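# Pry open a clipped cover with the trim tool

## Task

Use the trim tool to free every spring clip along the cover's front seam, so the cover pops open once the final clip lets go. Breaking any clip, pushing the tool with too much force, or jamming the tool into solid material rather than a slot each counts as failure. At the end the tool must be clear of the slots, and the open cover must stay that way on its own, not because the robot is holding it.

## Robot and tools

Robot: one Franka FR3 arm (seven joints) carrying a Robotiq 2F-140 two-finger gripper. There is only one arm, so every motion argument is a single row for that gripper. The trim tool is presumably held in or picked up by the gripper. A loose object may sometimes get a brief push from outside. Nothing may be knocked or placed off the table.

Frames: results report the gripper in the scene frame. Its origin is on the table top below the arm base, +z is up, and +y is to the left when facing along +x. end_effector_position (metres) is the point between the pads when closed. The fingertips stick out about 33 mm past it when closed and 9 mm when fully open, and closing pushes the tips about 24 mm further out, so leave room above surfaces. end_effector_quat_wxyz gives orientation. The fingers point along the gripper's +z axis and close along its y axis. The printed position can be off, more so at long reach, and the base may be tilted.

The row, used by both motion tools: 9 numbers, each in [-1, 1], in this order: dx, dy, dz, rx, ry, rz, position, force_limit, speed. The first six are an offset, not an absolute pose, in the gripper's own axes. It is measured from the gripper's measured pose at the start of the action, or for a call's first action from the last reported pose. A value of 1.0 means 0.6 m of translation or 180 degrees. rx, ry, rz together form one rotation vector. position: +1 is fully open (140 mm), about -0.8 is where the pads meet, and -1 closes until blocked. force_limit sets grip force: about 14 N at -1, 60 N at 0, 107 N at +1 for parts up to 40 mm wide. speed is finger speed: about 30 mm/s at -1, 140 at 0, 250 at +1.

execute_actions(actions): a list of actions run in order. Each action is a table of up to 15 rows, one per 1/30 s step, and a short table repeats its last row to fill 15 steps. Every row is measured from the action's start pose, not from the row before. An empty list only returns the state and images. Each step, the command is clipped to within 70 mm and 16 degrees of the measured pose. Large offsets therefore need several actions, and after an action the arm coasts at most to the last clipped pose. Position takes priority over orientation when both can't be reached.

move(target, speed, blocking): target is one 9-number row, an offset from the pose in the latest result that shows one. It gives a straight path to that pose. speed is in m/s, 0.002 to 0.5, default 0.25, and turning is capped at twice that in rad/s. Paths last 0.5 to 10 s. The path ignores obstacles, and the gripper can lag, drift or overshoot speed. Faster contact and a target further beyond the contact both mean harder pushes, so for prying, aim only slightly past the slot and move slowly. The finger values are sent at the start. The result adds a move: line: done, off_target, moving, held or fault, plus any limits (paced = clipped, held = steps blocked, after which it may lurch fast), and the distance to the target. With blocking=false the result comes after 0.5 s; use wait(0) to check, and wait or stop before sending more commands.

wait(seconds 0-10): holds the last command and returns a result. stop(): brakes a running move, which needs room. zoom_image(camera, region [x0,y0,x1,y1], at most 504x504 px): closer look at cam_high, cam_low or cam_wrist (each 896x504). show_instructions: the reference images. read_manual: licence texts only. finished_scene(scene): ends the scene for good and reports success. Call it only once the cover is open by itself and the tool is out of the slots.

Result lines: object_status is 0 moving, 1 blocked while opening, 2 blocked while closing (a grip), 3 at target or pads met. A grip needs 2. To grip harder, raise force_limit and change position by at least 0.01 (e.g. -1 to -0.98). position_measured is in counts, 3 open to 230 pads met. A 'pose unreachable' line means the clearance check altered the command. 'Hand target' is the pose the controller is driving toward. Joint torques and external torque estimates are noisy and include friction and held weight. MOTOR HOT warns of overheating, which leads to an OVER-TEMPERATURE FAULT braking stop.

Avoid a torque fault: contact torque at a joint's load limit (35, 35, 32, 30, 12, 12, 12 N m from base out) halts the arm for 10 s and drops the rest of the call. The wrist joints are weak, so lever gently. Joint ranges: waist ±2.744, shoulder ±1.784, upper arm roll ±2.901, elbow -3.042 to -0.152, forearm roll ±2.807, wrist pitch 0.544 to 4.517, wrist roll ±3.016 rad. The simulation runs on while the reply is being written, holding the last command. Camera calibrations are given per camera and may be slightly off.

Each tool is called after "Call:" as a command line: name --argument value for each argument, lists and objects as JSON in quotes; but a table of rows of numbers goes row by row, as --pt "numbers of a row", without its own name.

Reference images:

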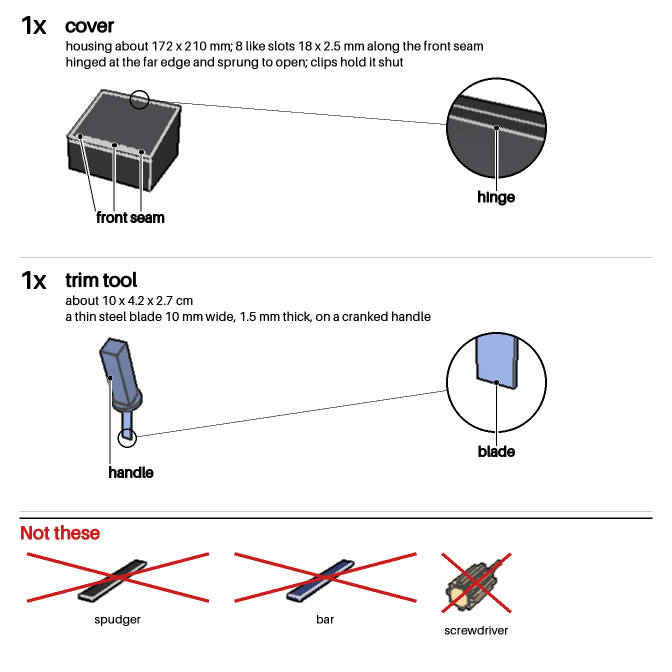

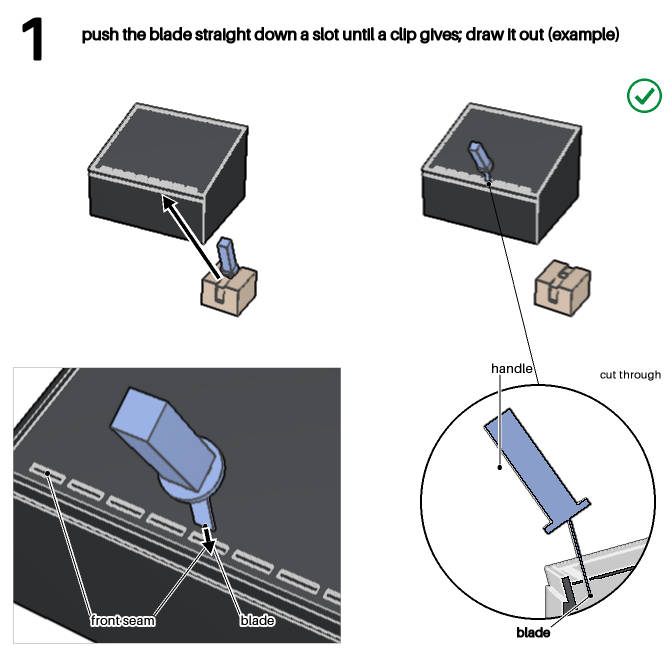

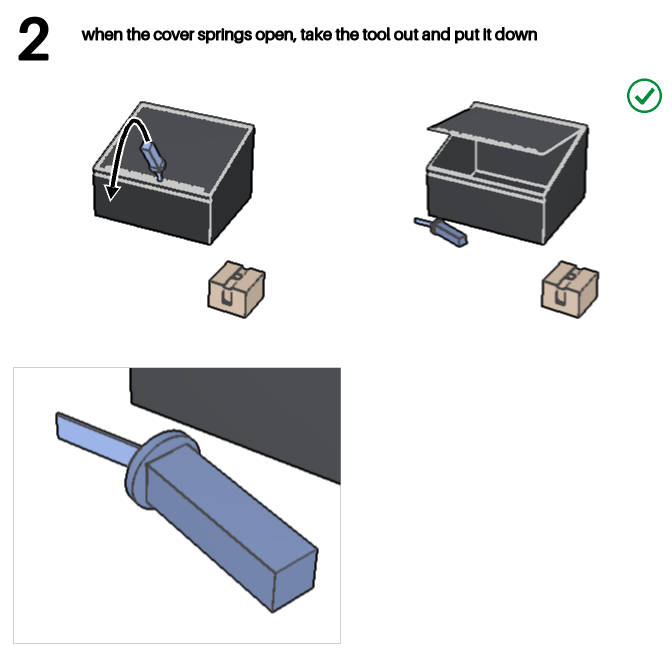

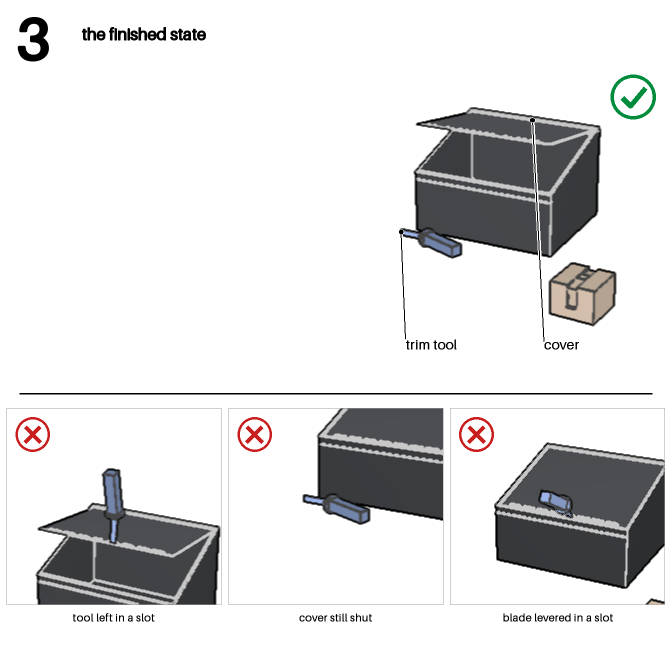

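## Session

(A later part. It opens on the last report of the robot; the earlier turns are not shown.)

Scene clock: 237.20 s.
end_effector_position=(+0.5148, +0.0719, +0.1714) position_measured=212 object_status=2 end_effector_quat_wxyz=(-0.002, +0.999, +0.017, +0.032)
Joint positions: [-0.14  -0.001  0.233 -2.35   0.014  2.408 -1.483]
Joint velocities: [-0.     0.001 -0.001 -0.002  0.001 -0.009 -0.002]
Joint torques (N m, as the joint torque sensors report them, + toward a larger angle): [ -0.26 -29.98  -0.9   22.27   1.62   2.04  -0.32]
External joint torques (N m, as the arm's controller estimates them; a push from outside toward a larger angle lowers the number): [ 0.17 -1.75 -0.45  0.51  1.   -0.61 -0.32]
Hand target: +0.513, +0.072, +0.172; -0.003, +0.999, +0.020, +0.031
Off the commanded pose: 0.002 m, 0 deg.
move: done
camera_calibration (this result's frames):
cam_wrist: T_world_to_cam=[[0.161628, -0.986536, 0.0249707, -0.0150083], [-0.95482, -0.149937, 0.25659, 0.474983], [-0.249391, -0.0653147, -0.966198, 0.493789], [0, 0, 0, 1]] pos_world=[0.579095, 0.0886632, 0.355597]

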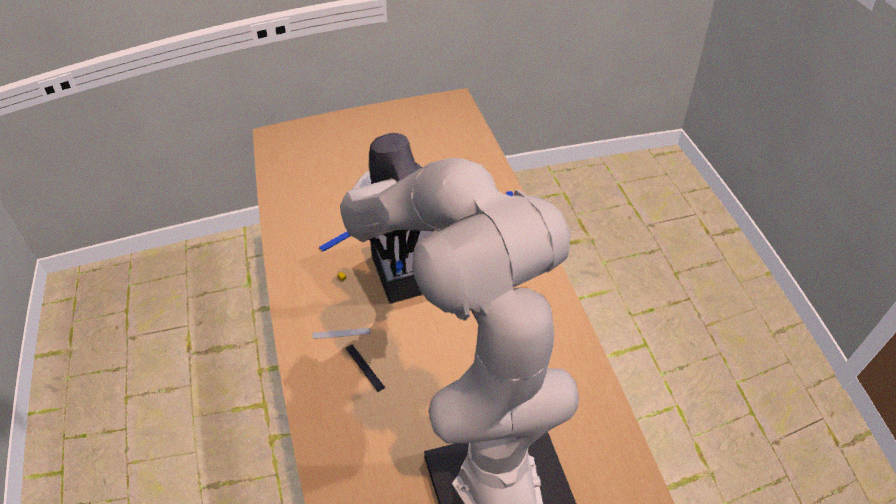

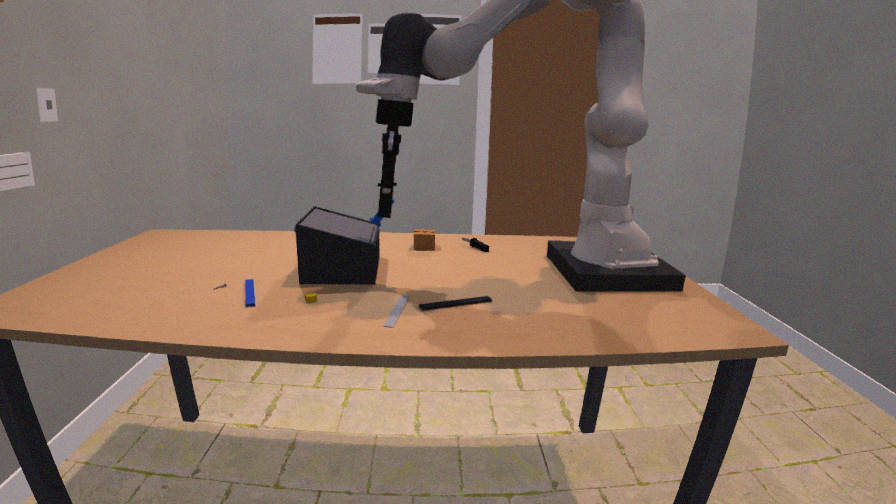

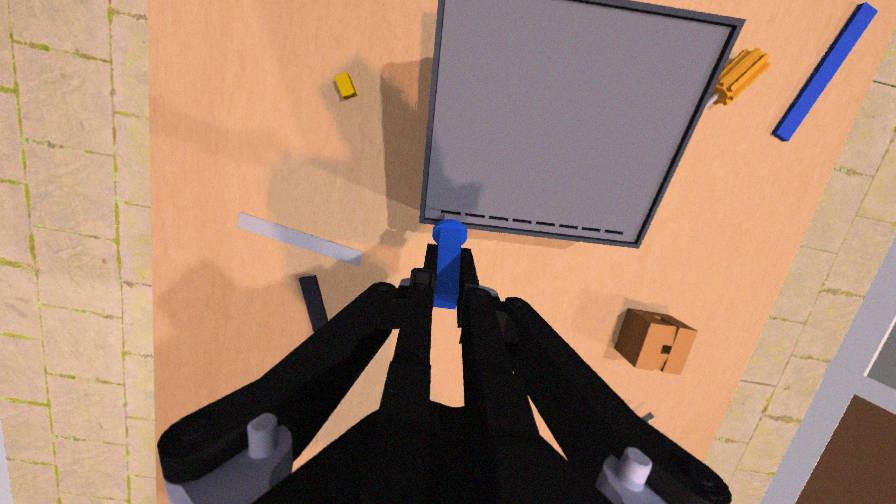

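Call:
move --target '[0.0015,0.043,0.0093,-0.0013,0.0004,-0.004,-1,0.8,-0.6]' --speed 0.015

Call:
wait --seconds 0.5

Call:
zoom_image --camera "cam_wrist" --region '[434, 202, 474, 227]'

Scene clock: 245.20 s.
end_effector_position=(+0.5168, +0.0491, +0.1673) position_measured=212 object_status=2 end_effector_quat_wxyz=(-0.001, +0.999, +0.019, +0.033)
Joint positions: [-0.16   0.005  0.209 -2.356  0.014  2.42  -1.53 ]
Joint velocities: [ 0.001 -0.    -0.    -0.    -0.001  0.004 -0.016]
Joint torques (N m, as the joint torque sensors report them, + toward a larger angle): [ -1.98 -27.11  -1.95  22.05  -0.16   3.1   -0.36]
External joint torques (N m, as the arm's controller estimates them; a push from outside toward a larger angle lowers the number): [-1.69  1.54 -1.67  0.25 -0.78  0.43 -0.37]
Hand target: +0.517, +0.046, +0.166; +0.000, +0.999, +0.024, +0.033
Off the commanded pose: 0.003 m, 1 deg.
move: done
camera_calibration (this result's frames):
cam_wrist: T_world_to_cam=[[0.163901, -0.98612, 0.0265228, -0.0391783], [-0.954683, -0.15179, 0.25601, 0.474631], [-0.248431, -0.067281, -0.96631, 0.488546], [0, 0, 0, 1]] pos_world=[0.580913, 0.0662794, 0.351616]

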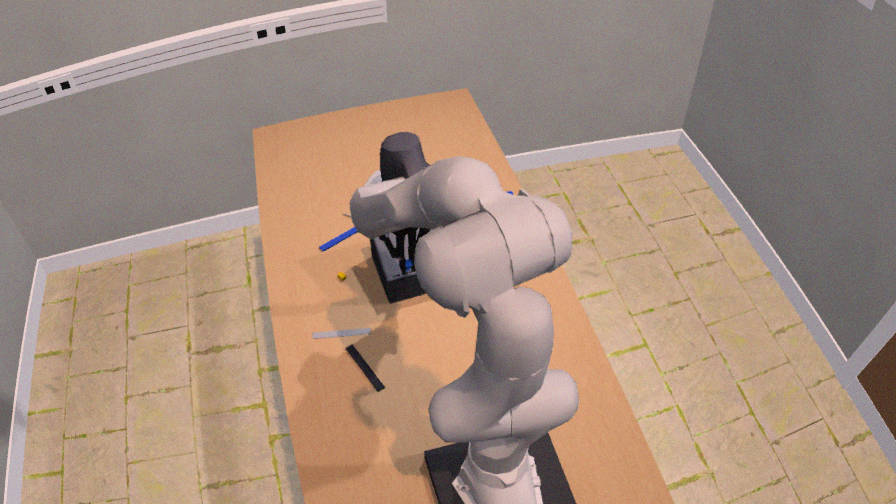

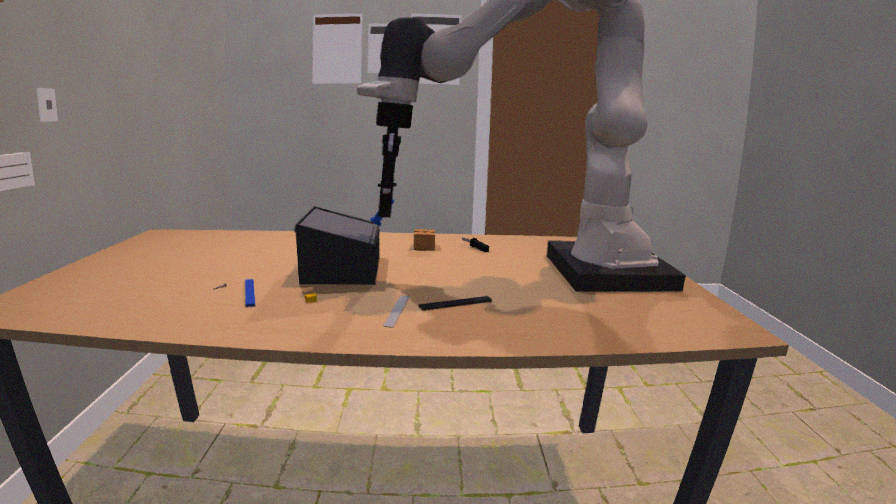

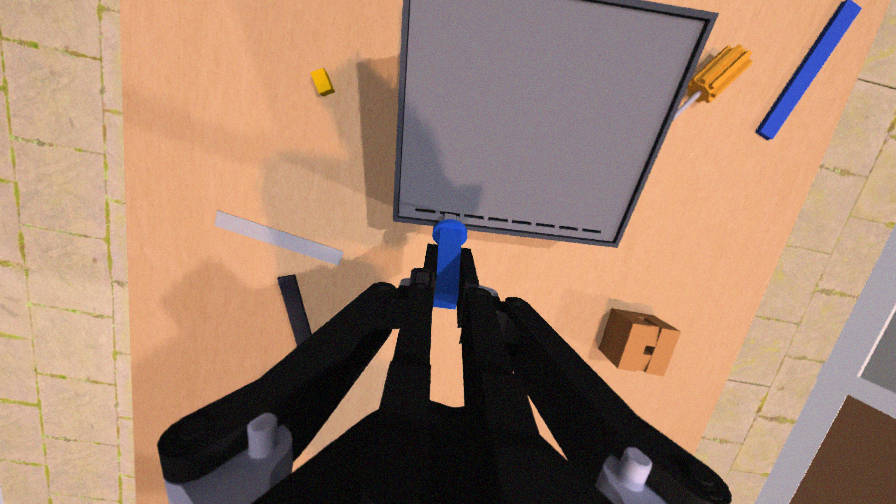

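Scene clock: 245.70 s.
end_effector_position=(+0.5169, +0.0491, +0.1673) position_measured=212 object_status=2 end_effector_quat_wxyz=(-0.001, +0.999, +0.021, +0.033)
Joint positions: [-0.16   0.005  0.209 -2.356  0.014  2.42  -1.534]
Joint velocities: [ 0.001 -0.    -0.     0.002  0.     0.    -0.002]
Joint torques (N m, as the joint torque sensors report them, + toward a larger angle): [ -1.7  -27.06  -2.27  21.98  -0.13   3.12  -0.27]
External joint torques (N m, as the arm's controller estimates them; a push from outside toward a larger angle lowers the number): [-1.29  1.7  -1.9   0.1  -0.75  0.43 -0.27]
Hand target: +0.517, +0.046, +0.166; +0.000, +0.999, +0.024, +0.033
Off the commanded pose: 0.003 m, 0 deg.
wait: 0.50 s; at rest by 0.17 s
camera_calibration (this result's frames):
cam_wrist: T_world_to_cam=[[0.167876, -0.985443, 0.0268203, -0.0413603], [-0.954163, -0.155589, 0.255665, 0.474704], [-0.24777, -0.068511, -0.966393, 0.488302], [0, 0, 0, 1]] pos_world=[0.580875, 0.0665547, 0.351635]

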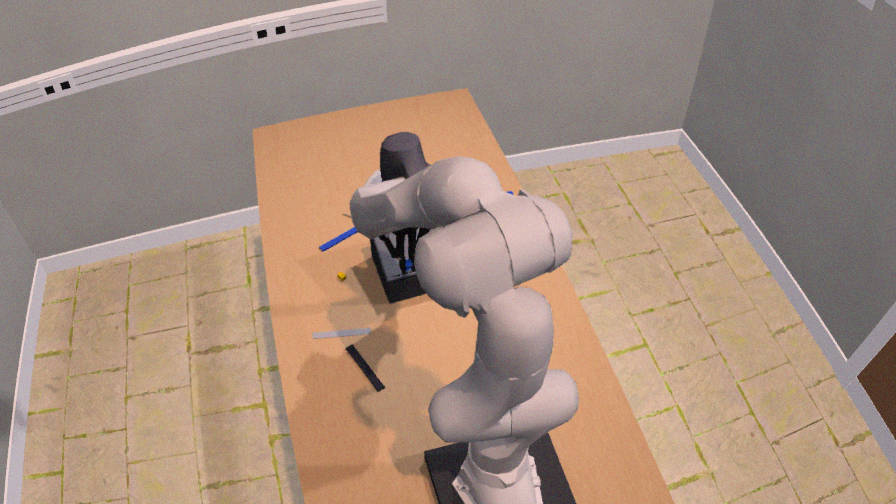

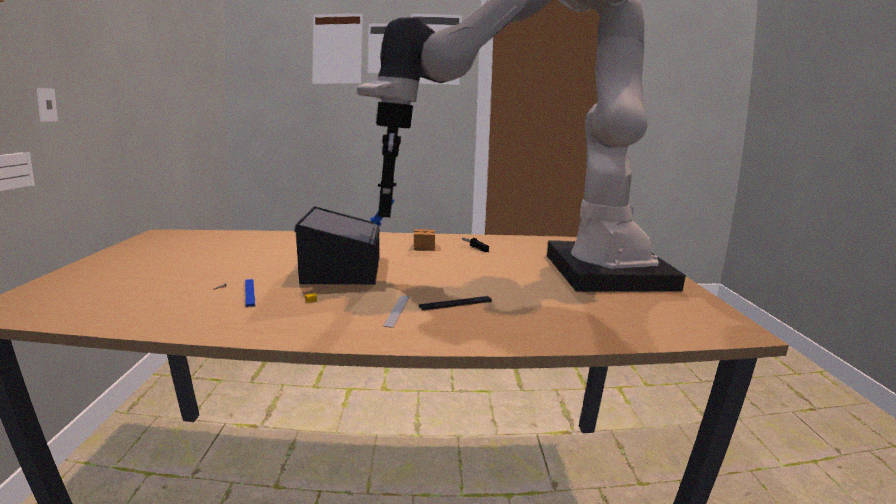

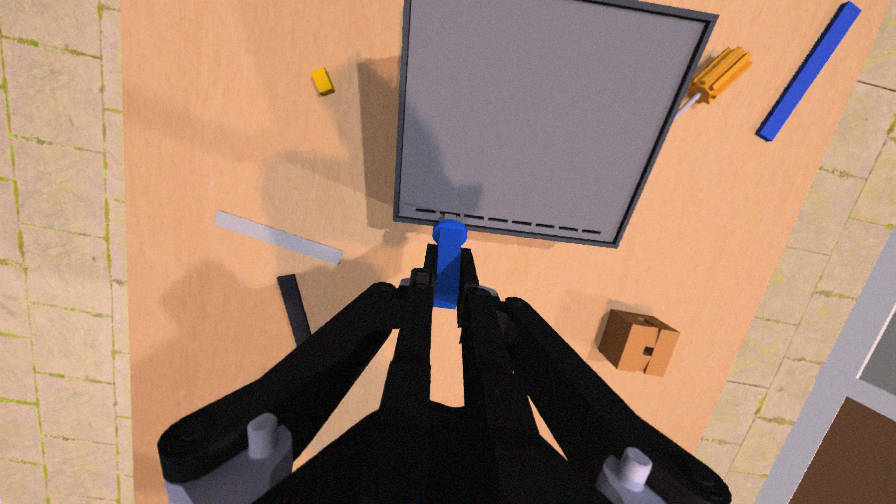

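Region (434, 202, 474, 227) of cam_wrist's 896x504 image, scaled by 12.600, with more detail than that image has; it fills the top 315 rows of this view, and the rest is white.

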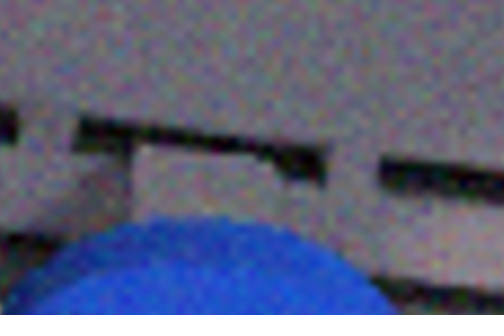

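Call:
move --target '[0.0028,0.002,0.0089,0,0.00064,0,-1,0.8,-0.6]' --speed 0.004

Scene clock: 250.17 s.
end_effector_position=(+0.5179, +0.0495, +0.1628) position_measured=212 object_status=2 end_effector_quat_wxyz=(-0.002, +0.999, +0.021, +0.033)
Joint positions: [-0.16   0.016  0.208 -2.356  0.014  2.431 -1.535]
Joint velocities: [ 0.001  0.     0.002 -0.    -0.001  0.004 -0.002]
Joint torques (N m, as the joint torque sensors report them, + toward a larger angle): [ -1.36 -27.21  -1.56  22.84  -0.2    3.08   0.21]
External joint torques (N m, as the arm's controller estimates them; a push from outside toward a larger angle lowers the number): [-1.07  1.71 -1.39  1.17 -0.81  0.41  0.2 ]
Hand target: +0.519, +0.048, +0.162; -0.001, +0.999, +0.021, +0.034
Off the commanded pose: 0.002 m, 0 deg.
move: done
camera_calibration (this result's frames):
cam_wrist: T_world_to_cam=[[0.168802, -0.985337, 0.0248215, -0.0411743], [-0.953891, -0.15697, 0.255836, 0.476721], [-0.248188, -0.0668626, -0.966402, 0.48429], [0, 0, 0, 1]] pos_world=[0.581885, 0.066641, 0.347078]

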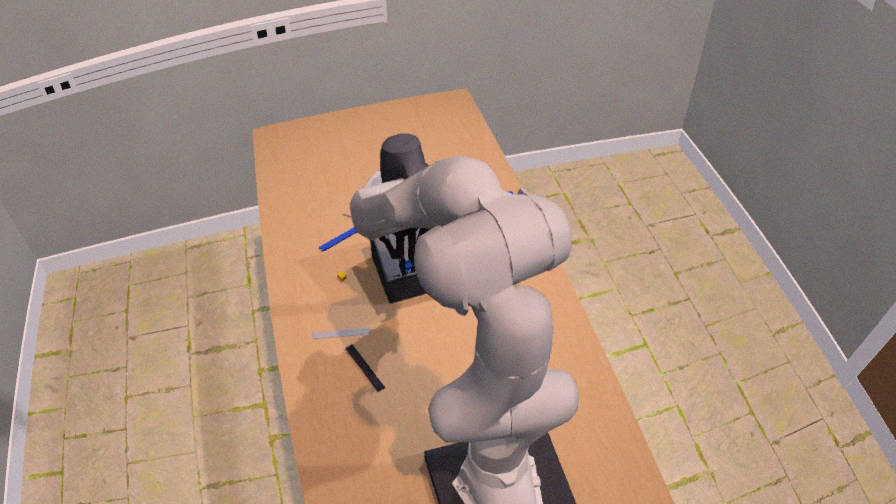

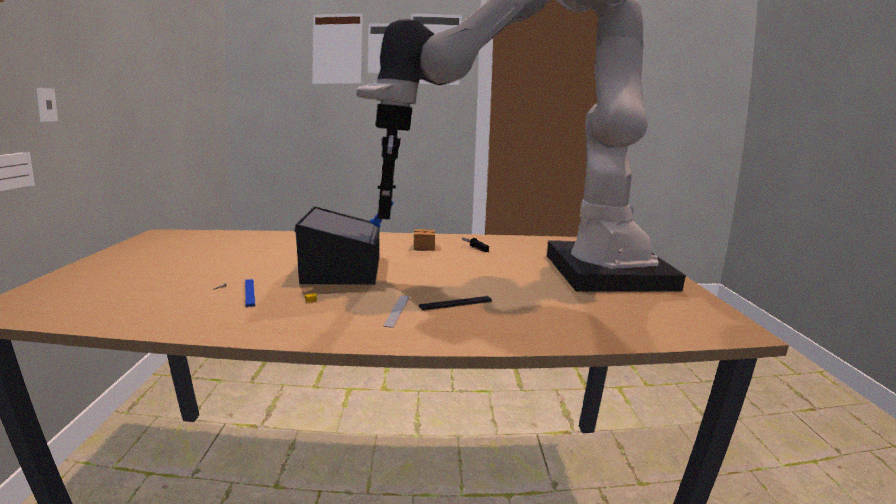

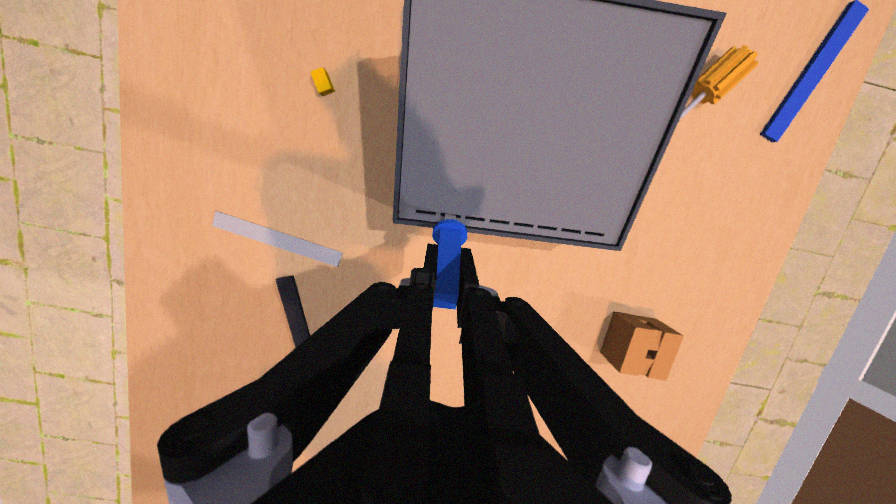

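Call:
move --target '[0.0020,0.003,0.0085,0,0.0003,0,-1,0.8,-0.6]' --speed 0.005

Call:
move --target '[0.0022,0.003,0.0085,0,0.0005,0,-1,0.8,-0.6]' --speed 0.004

Scene clock: 253.10 s.
end_effector_position=(+0.5185, +0.0499, +0.1586) position_measured=212 object_status=2 end_effector_quat_wxyz=(-0.003, +0.999, +0.021, +0.032)
Joint positions: [-0.16   0.026  0.208 -2.356  0.014  2.44  -1.535]
Joint velocities: [-0.     0.     0.001 -0.     0.001  0.001 -0.002]
Joint torques (N m, as the joint torque sensors report them, + toward a larger angle): [ -1.5  -27.88  -1.83  22.37  -0.12   3.12   0.08]
External joint torques (N m, as the arm's controller estimates them; a push from outside toward a larger angle lowers the number): [-1.12  1.34 -1.64  0.79 -0.72  0.45  0.08]
Hand target: +0.520, +0.048, +0.158; -0.002, +0.999, +0.021, +0.033
Off the commanded pose: 0.002 m, 0 deg.
move: done
camera_calibration (this result's frames):
cam_wrist: T_world_to_cam=[[0.168763, -0.985393, 0.0228161, -0.0404382], [-0.953629, -0.157383, 0.256558, 0.478236], [-0.24922, -0.0650556, -0.966259, 0.480858], [0, 0, 0, 1]] pos_world=[0.582723, 0.0667009, 0.342861]

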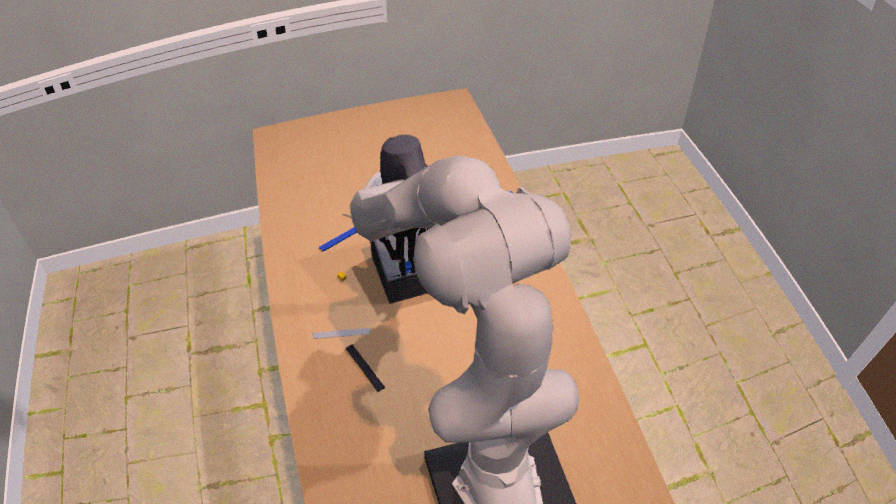

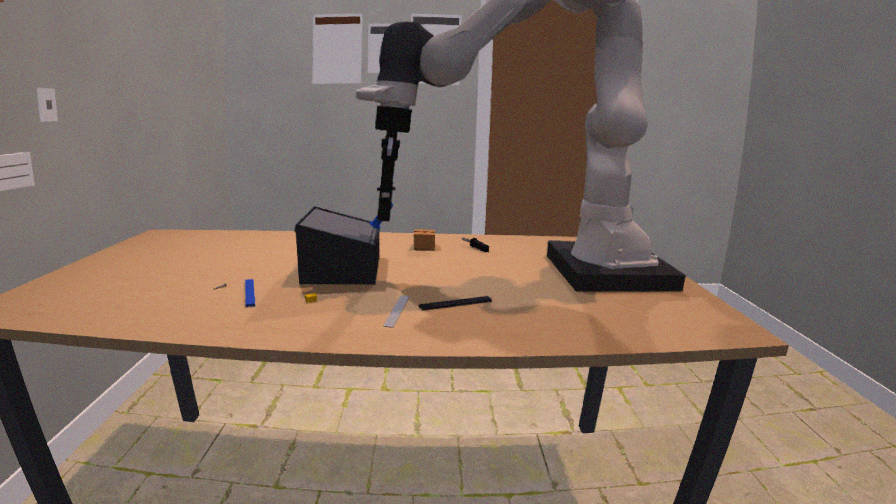

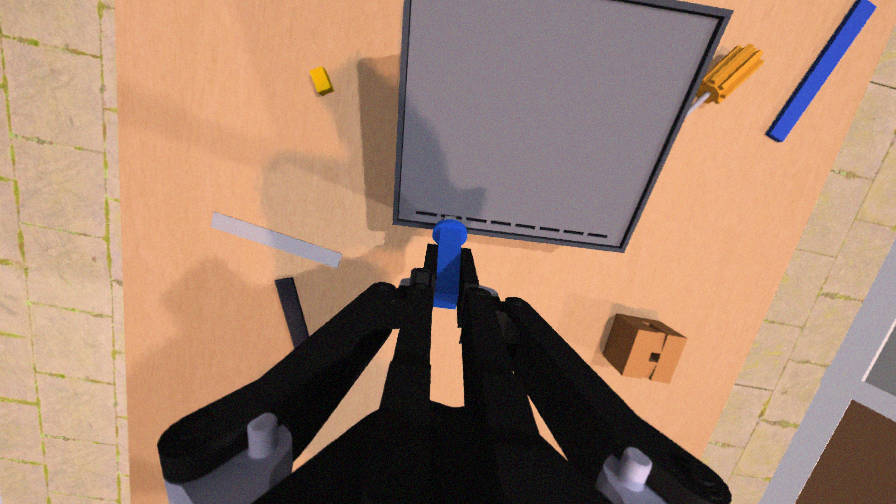

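Scene clock: 254.70 s.
end_effector_position=(+0.5193, +0.0503, +0.1553) position_measured=212 object_status=2 end_effector_quat_wxyz=(-0.004, +0.999, +0.021, +0.032)
Joint positions: [-0.16   0.034  0.208 -2.356  0.014  2.448 -1.535]
Joint velocities: [-0.001 -0.001 -0.001  0.001 -0.     0.001  0.001]
Joint torques (N m, as the joint torque sensors report them, + toward a larger angle): [ -1.49 -26.28  -1.64  22.17  -0.17   3.44   0.07]
External joint torques (N m, as the arm's controller estimates them; a push from outside toward a larger angle lowers the number): [-0.99  3.11 -1.39  0.66 -0.77  0.76  0.07]
Hand target: +0.520, +0.048, +0.154; -0.003, +0.999, +0.021, +0.033
Off the commanded pose: 0.003 m, 0 deg.
move: done
camera_calibration (this result's frames):
cam_wrist: T_world_to_cam=[[0.168646, -0.985448, 0.0212356, -0.0398324], [-0.953679, -0.157688, 0.256186, 0.480003], [-0.249109, -0.0634565, -0.966394, 0.477789], [0, 0, 0, 1]] pos_world=[0.583508, 0.0667569, 0.339608]

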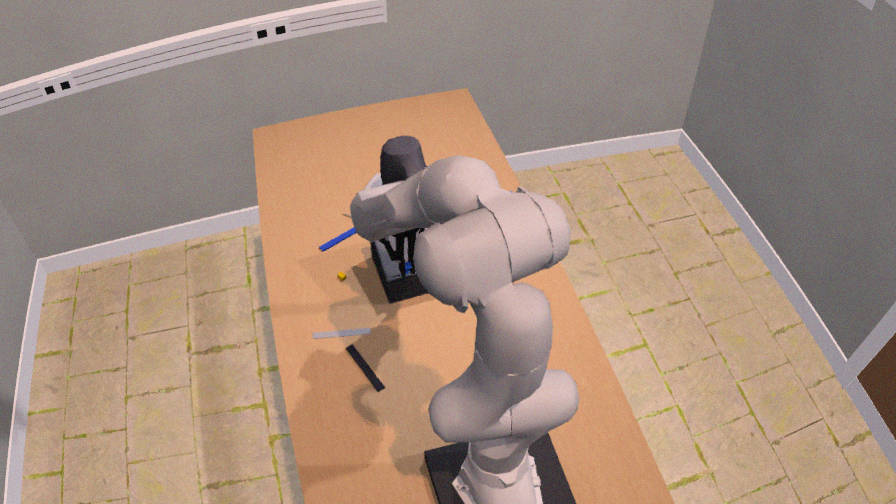

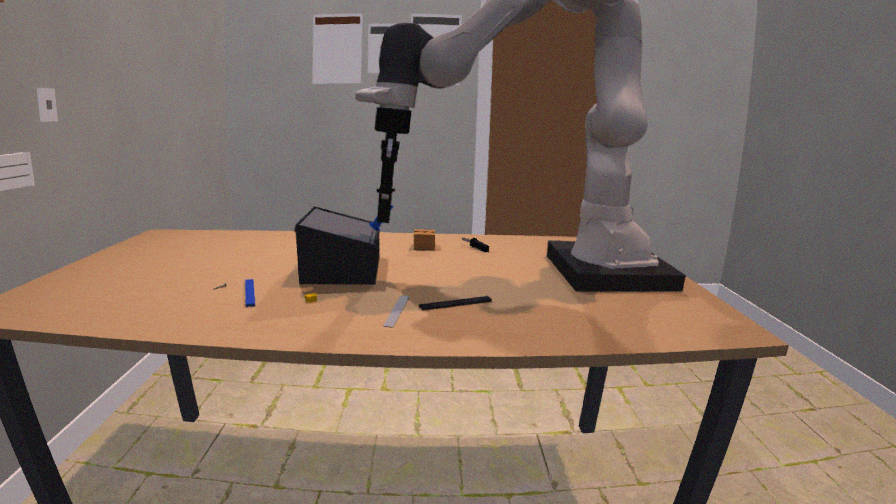

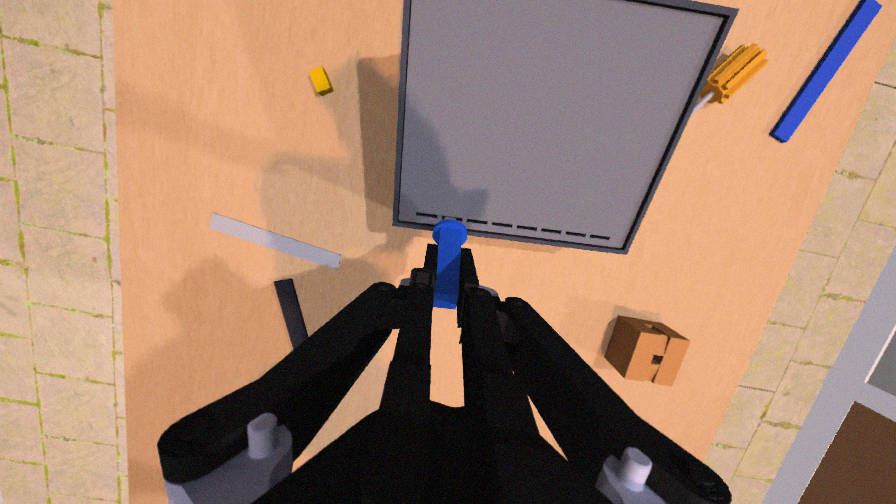

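Call:
execute_actions --actions '[]'

Scene clock: 264.33 s.
end_effector_position=(+0.5193, +0.0503, +0.1553) position_measured=212 object_status=2 end_effector_quat_wxyz=(-0.004, +0.999, +0.021, +0.032)
Joint positions: [-0.16   0.034  0.208 -2.356  0.014  2.448 -1.535]
Joint velocities: [ 0.001  0.001 -0.    -0.001 -0.     0.    -0.002]
Joint torques (N m, as the joint torque sensors report them, + toward a larger angle): [ -1.5  -26.67  -1.73  22.27  -0.17   3.38   0.08]
External joint torques (N m, as the arm's controller estimates them; a push from outside toward a larger angle lowers the number): [-1.16  2.54 -1.63  0.85 -0.76  0.72  0.08]
Hand target: +0.520, +0.048, +0.154; -0.003, +0.999, +0.021, +0.033
Off the commanded pose: 0.003 m, 0 deg.
camera_calibration (this result's frames):
cam_wrist: T_world_to_cam=[[0.168648, -0.985447, 0.0212439, -0.0398393], [-0.953682, -0.157689, 0.256172, 0.480011], [-0.249094, -0.0634627, -0.966398, 0.477785], [0, 0, 0, 1]] pos_world=[0.583511, 0.0667544, 0.339611]

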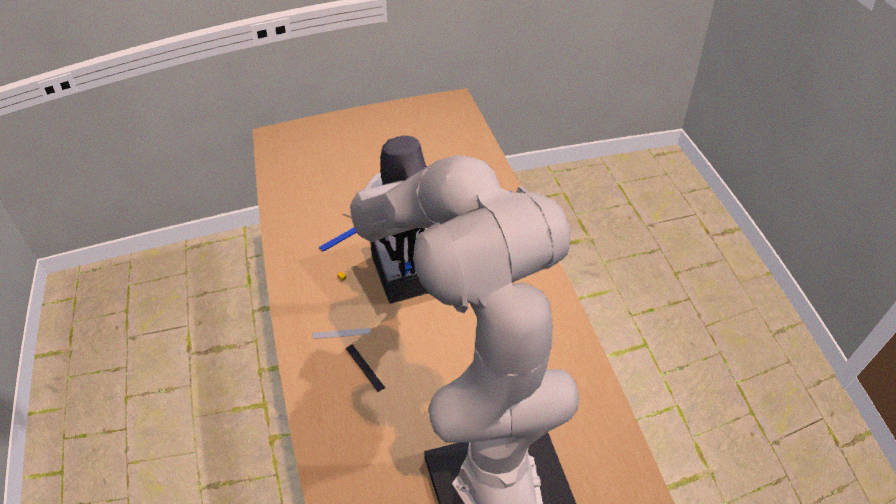

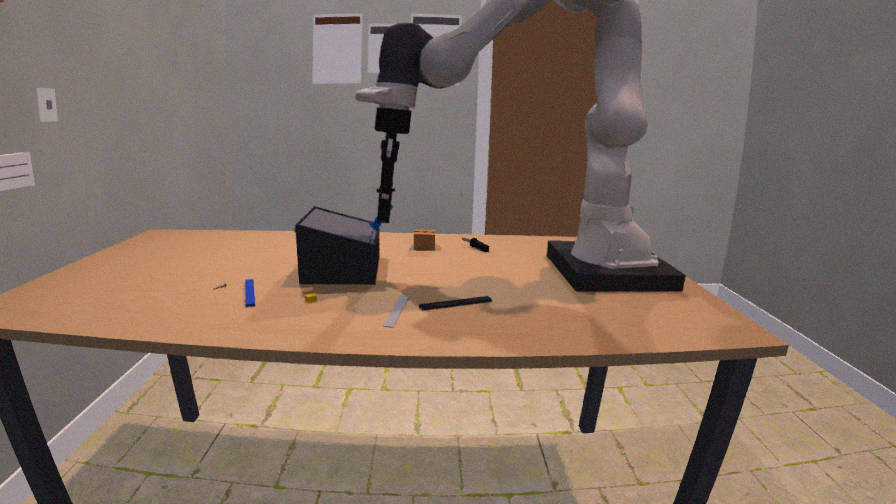

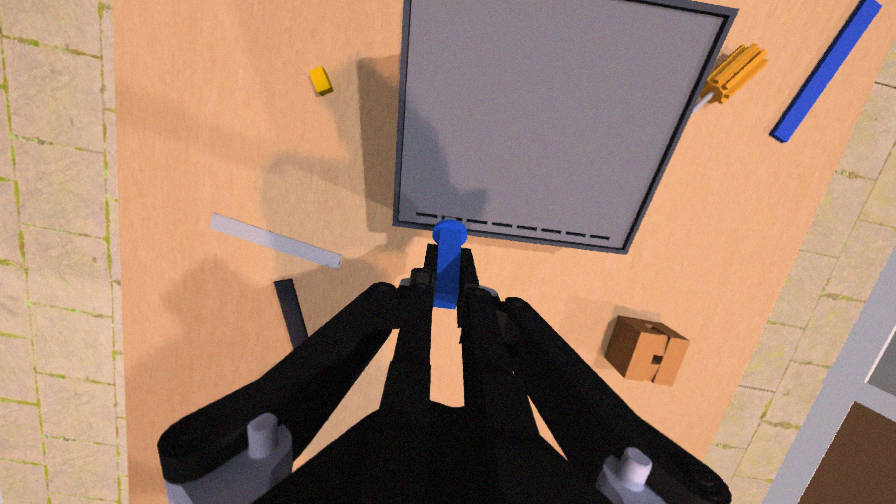

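Call:
move --target '[-0.00263,0.002,0.00745,0,-0.00146,0,-1,0.8,-0.6]' --speed 0.004

Scene clock: 267.03 s.
end_effector_position=(+0.5193, +0.0503, +0.1553) position_measured=212 object_status=2 end_effector_quat_wxyz=(-0.004, +0.999, +0.021, +0.032)
Joint positions: [-0.16   0.034  0.208 -2.356  0.014  2.448 -1.535]
Joint velocities: [0.001 0.    0.    0.001 0.001 0.    0.001]
Joint torques (N m, as the joint torque sensors report them, + toward a larger angle): [ -1.36 -24.34  -1.34  20.89   0.23   3.38   0.07]
External joint torques (N m, as the arm's controller estimates them; a push from outside toward a larger angle lowers the number): [-1.06  4.97 -1.29 -0.59 -0.37  0.7   0.07]
Hand target: +0.518, +0.049, +0.151; -0.004, +0.999, +0.021, +0.030
Off the commanded pose: 0.005 m, 0 deg.
move: off_target
camera_calibration (this result's frames):
cam_wrist: T_world_to_cam=[[0.168647, -0.985448, 0.0212306, -0.0398344], [-0.953671, -0.157689, 0.256216, 0.479995], [-0.24914, -0.063457, -0.966386, 0.47778], [0, 0, 0, 1]] pos_world=[0.583509, 0.0667536, 0.339583]

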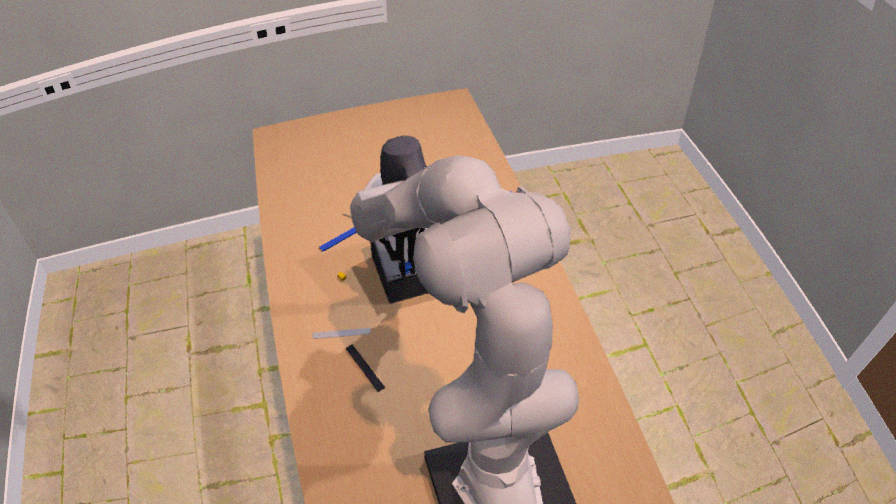

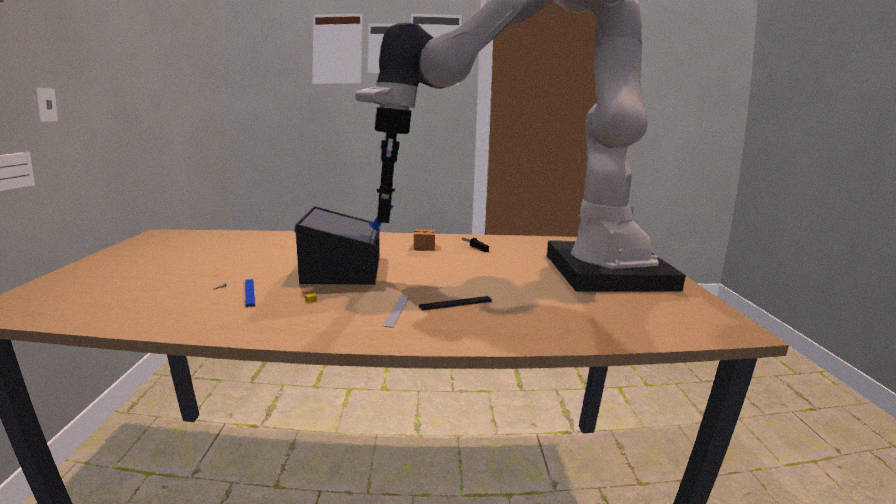

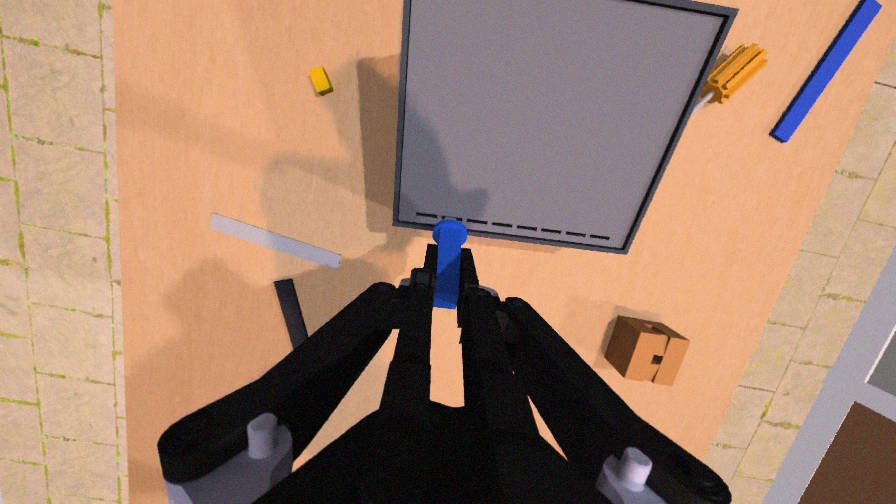

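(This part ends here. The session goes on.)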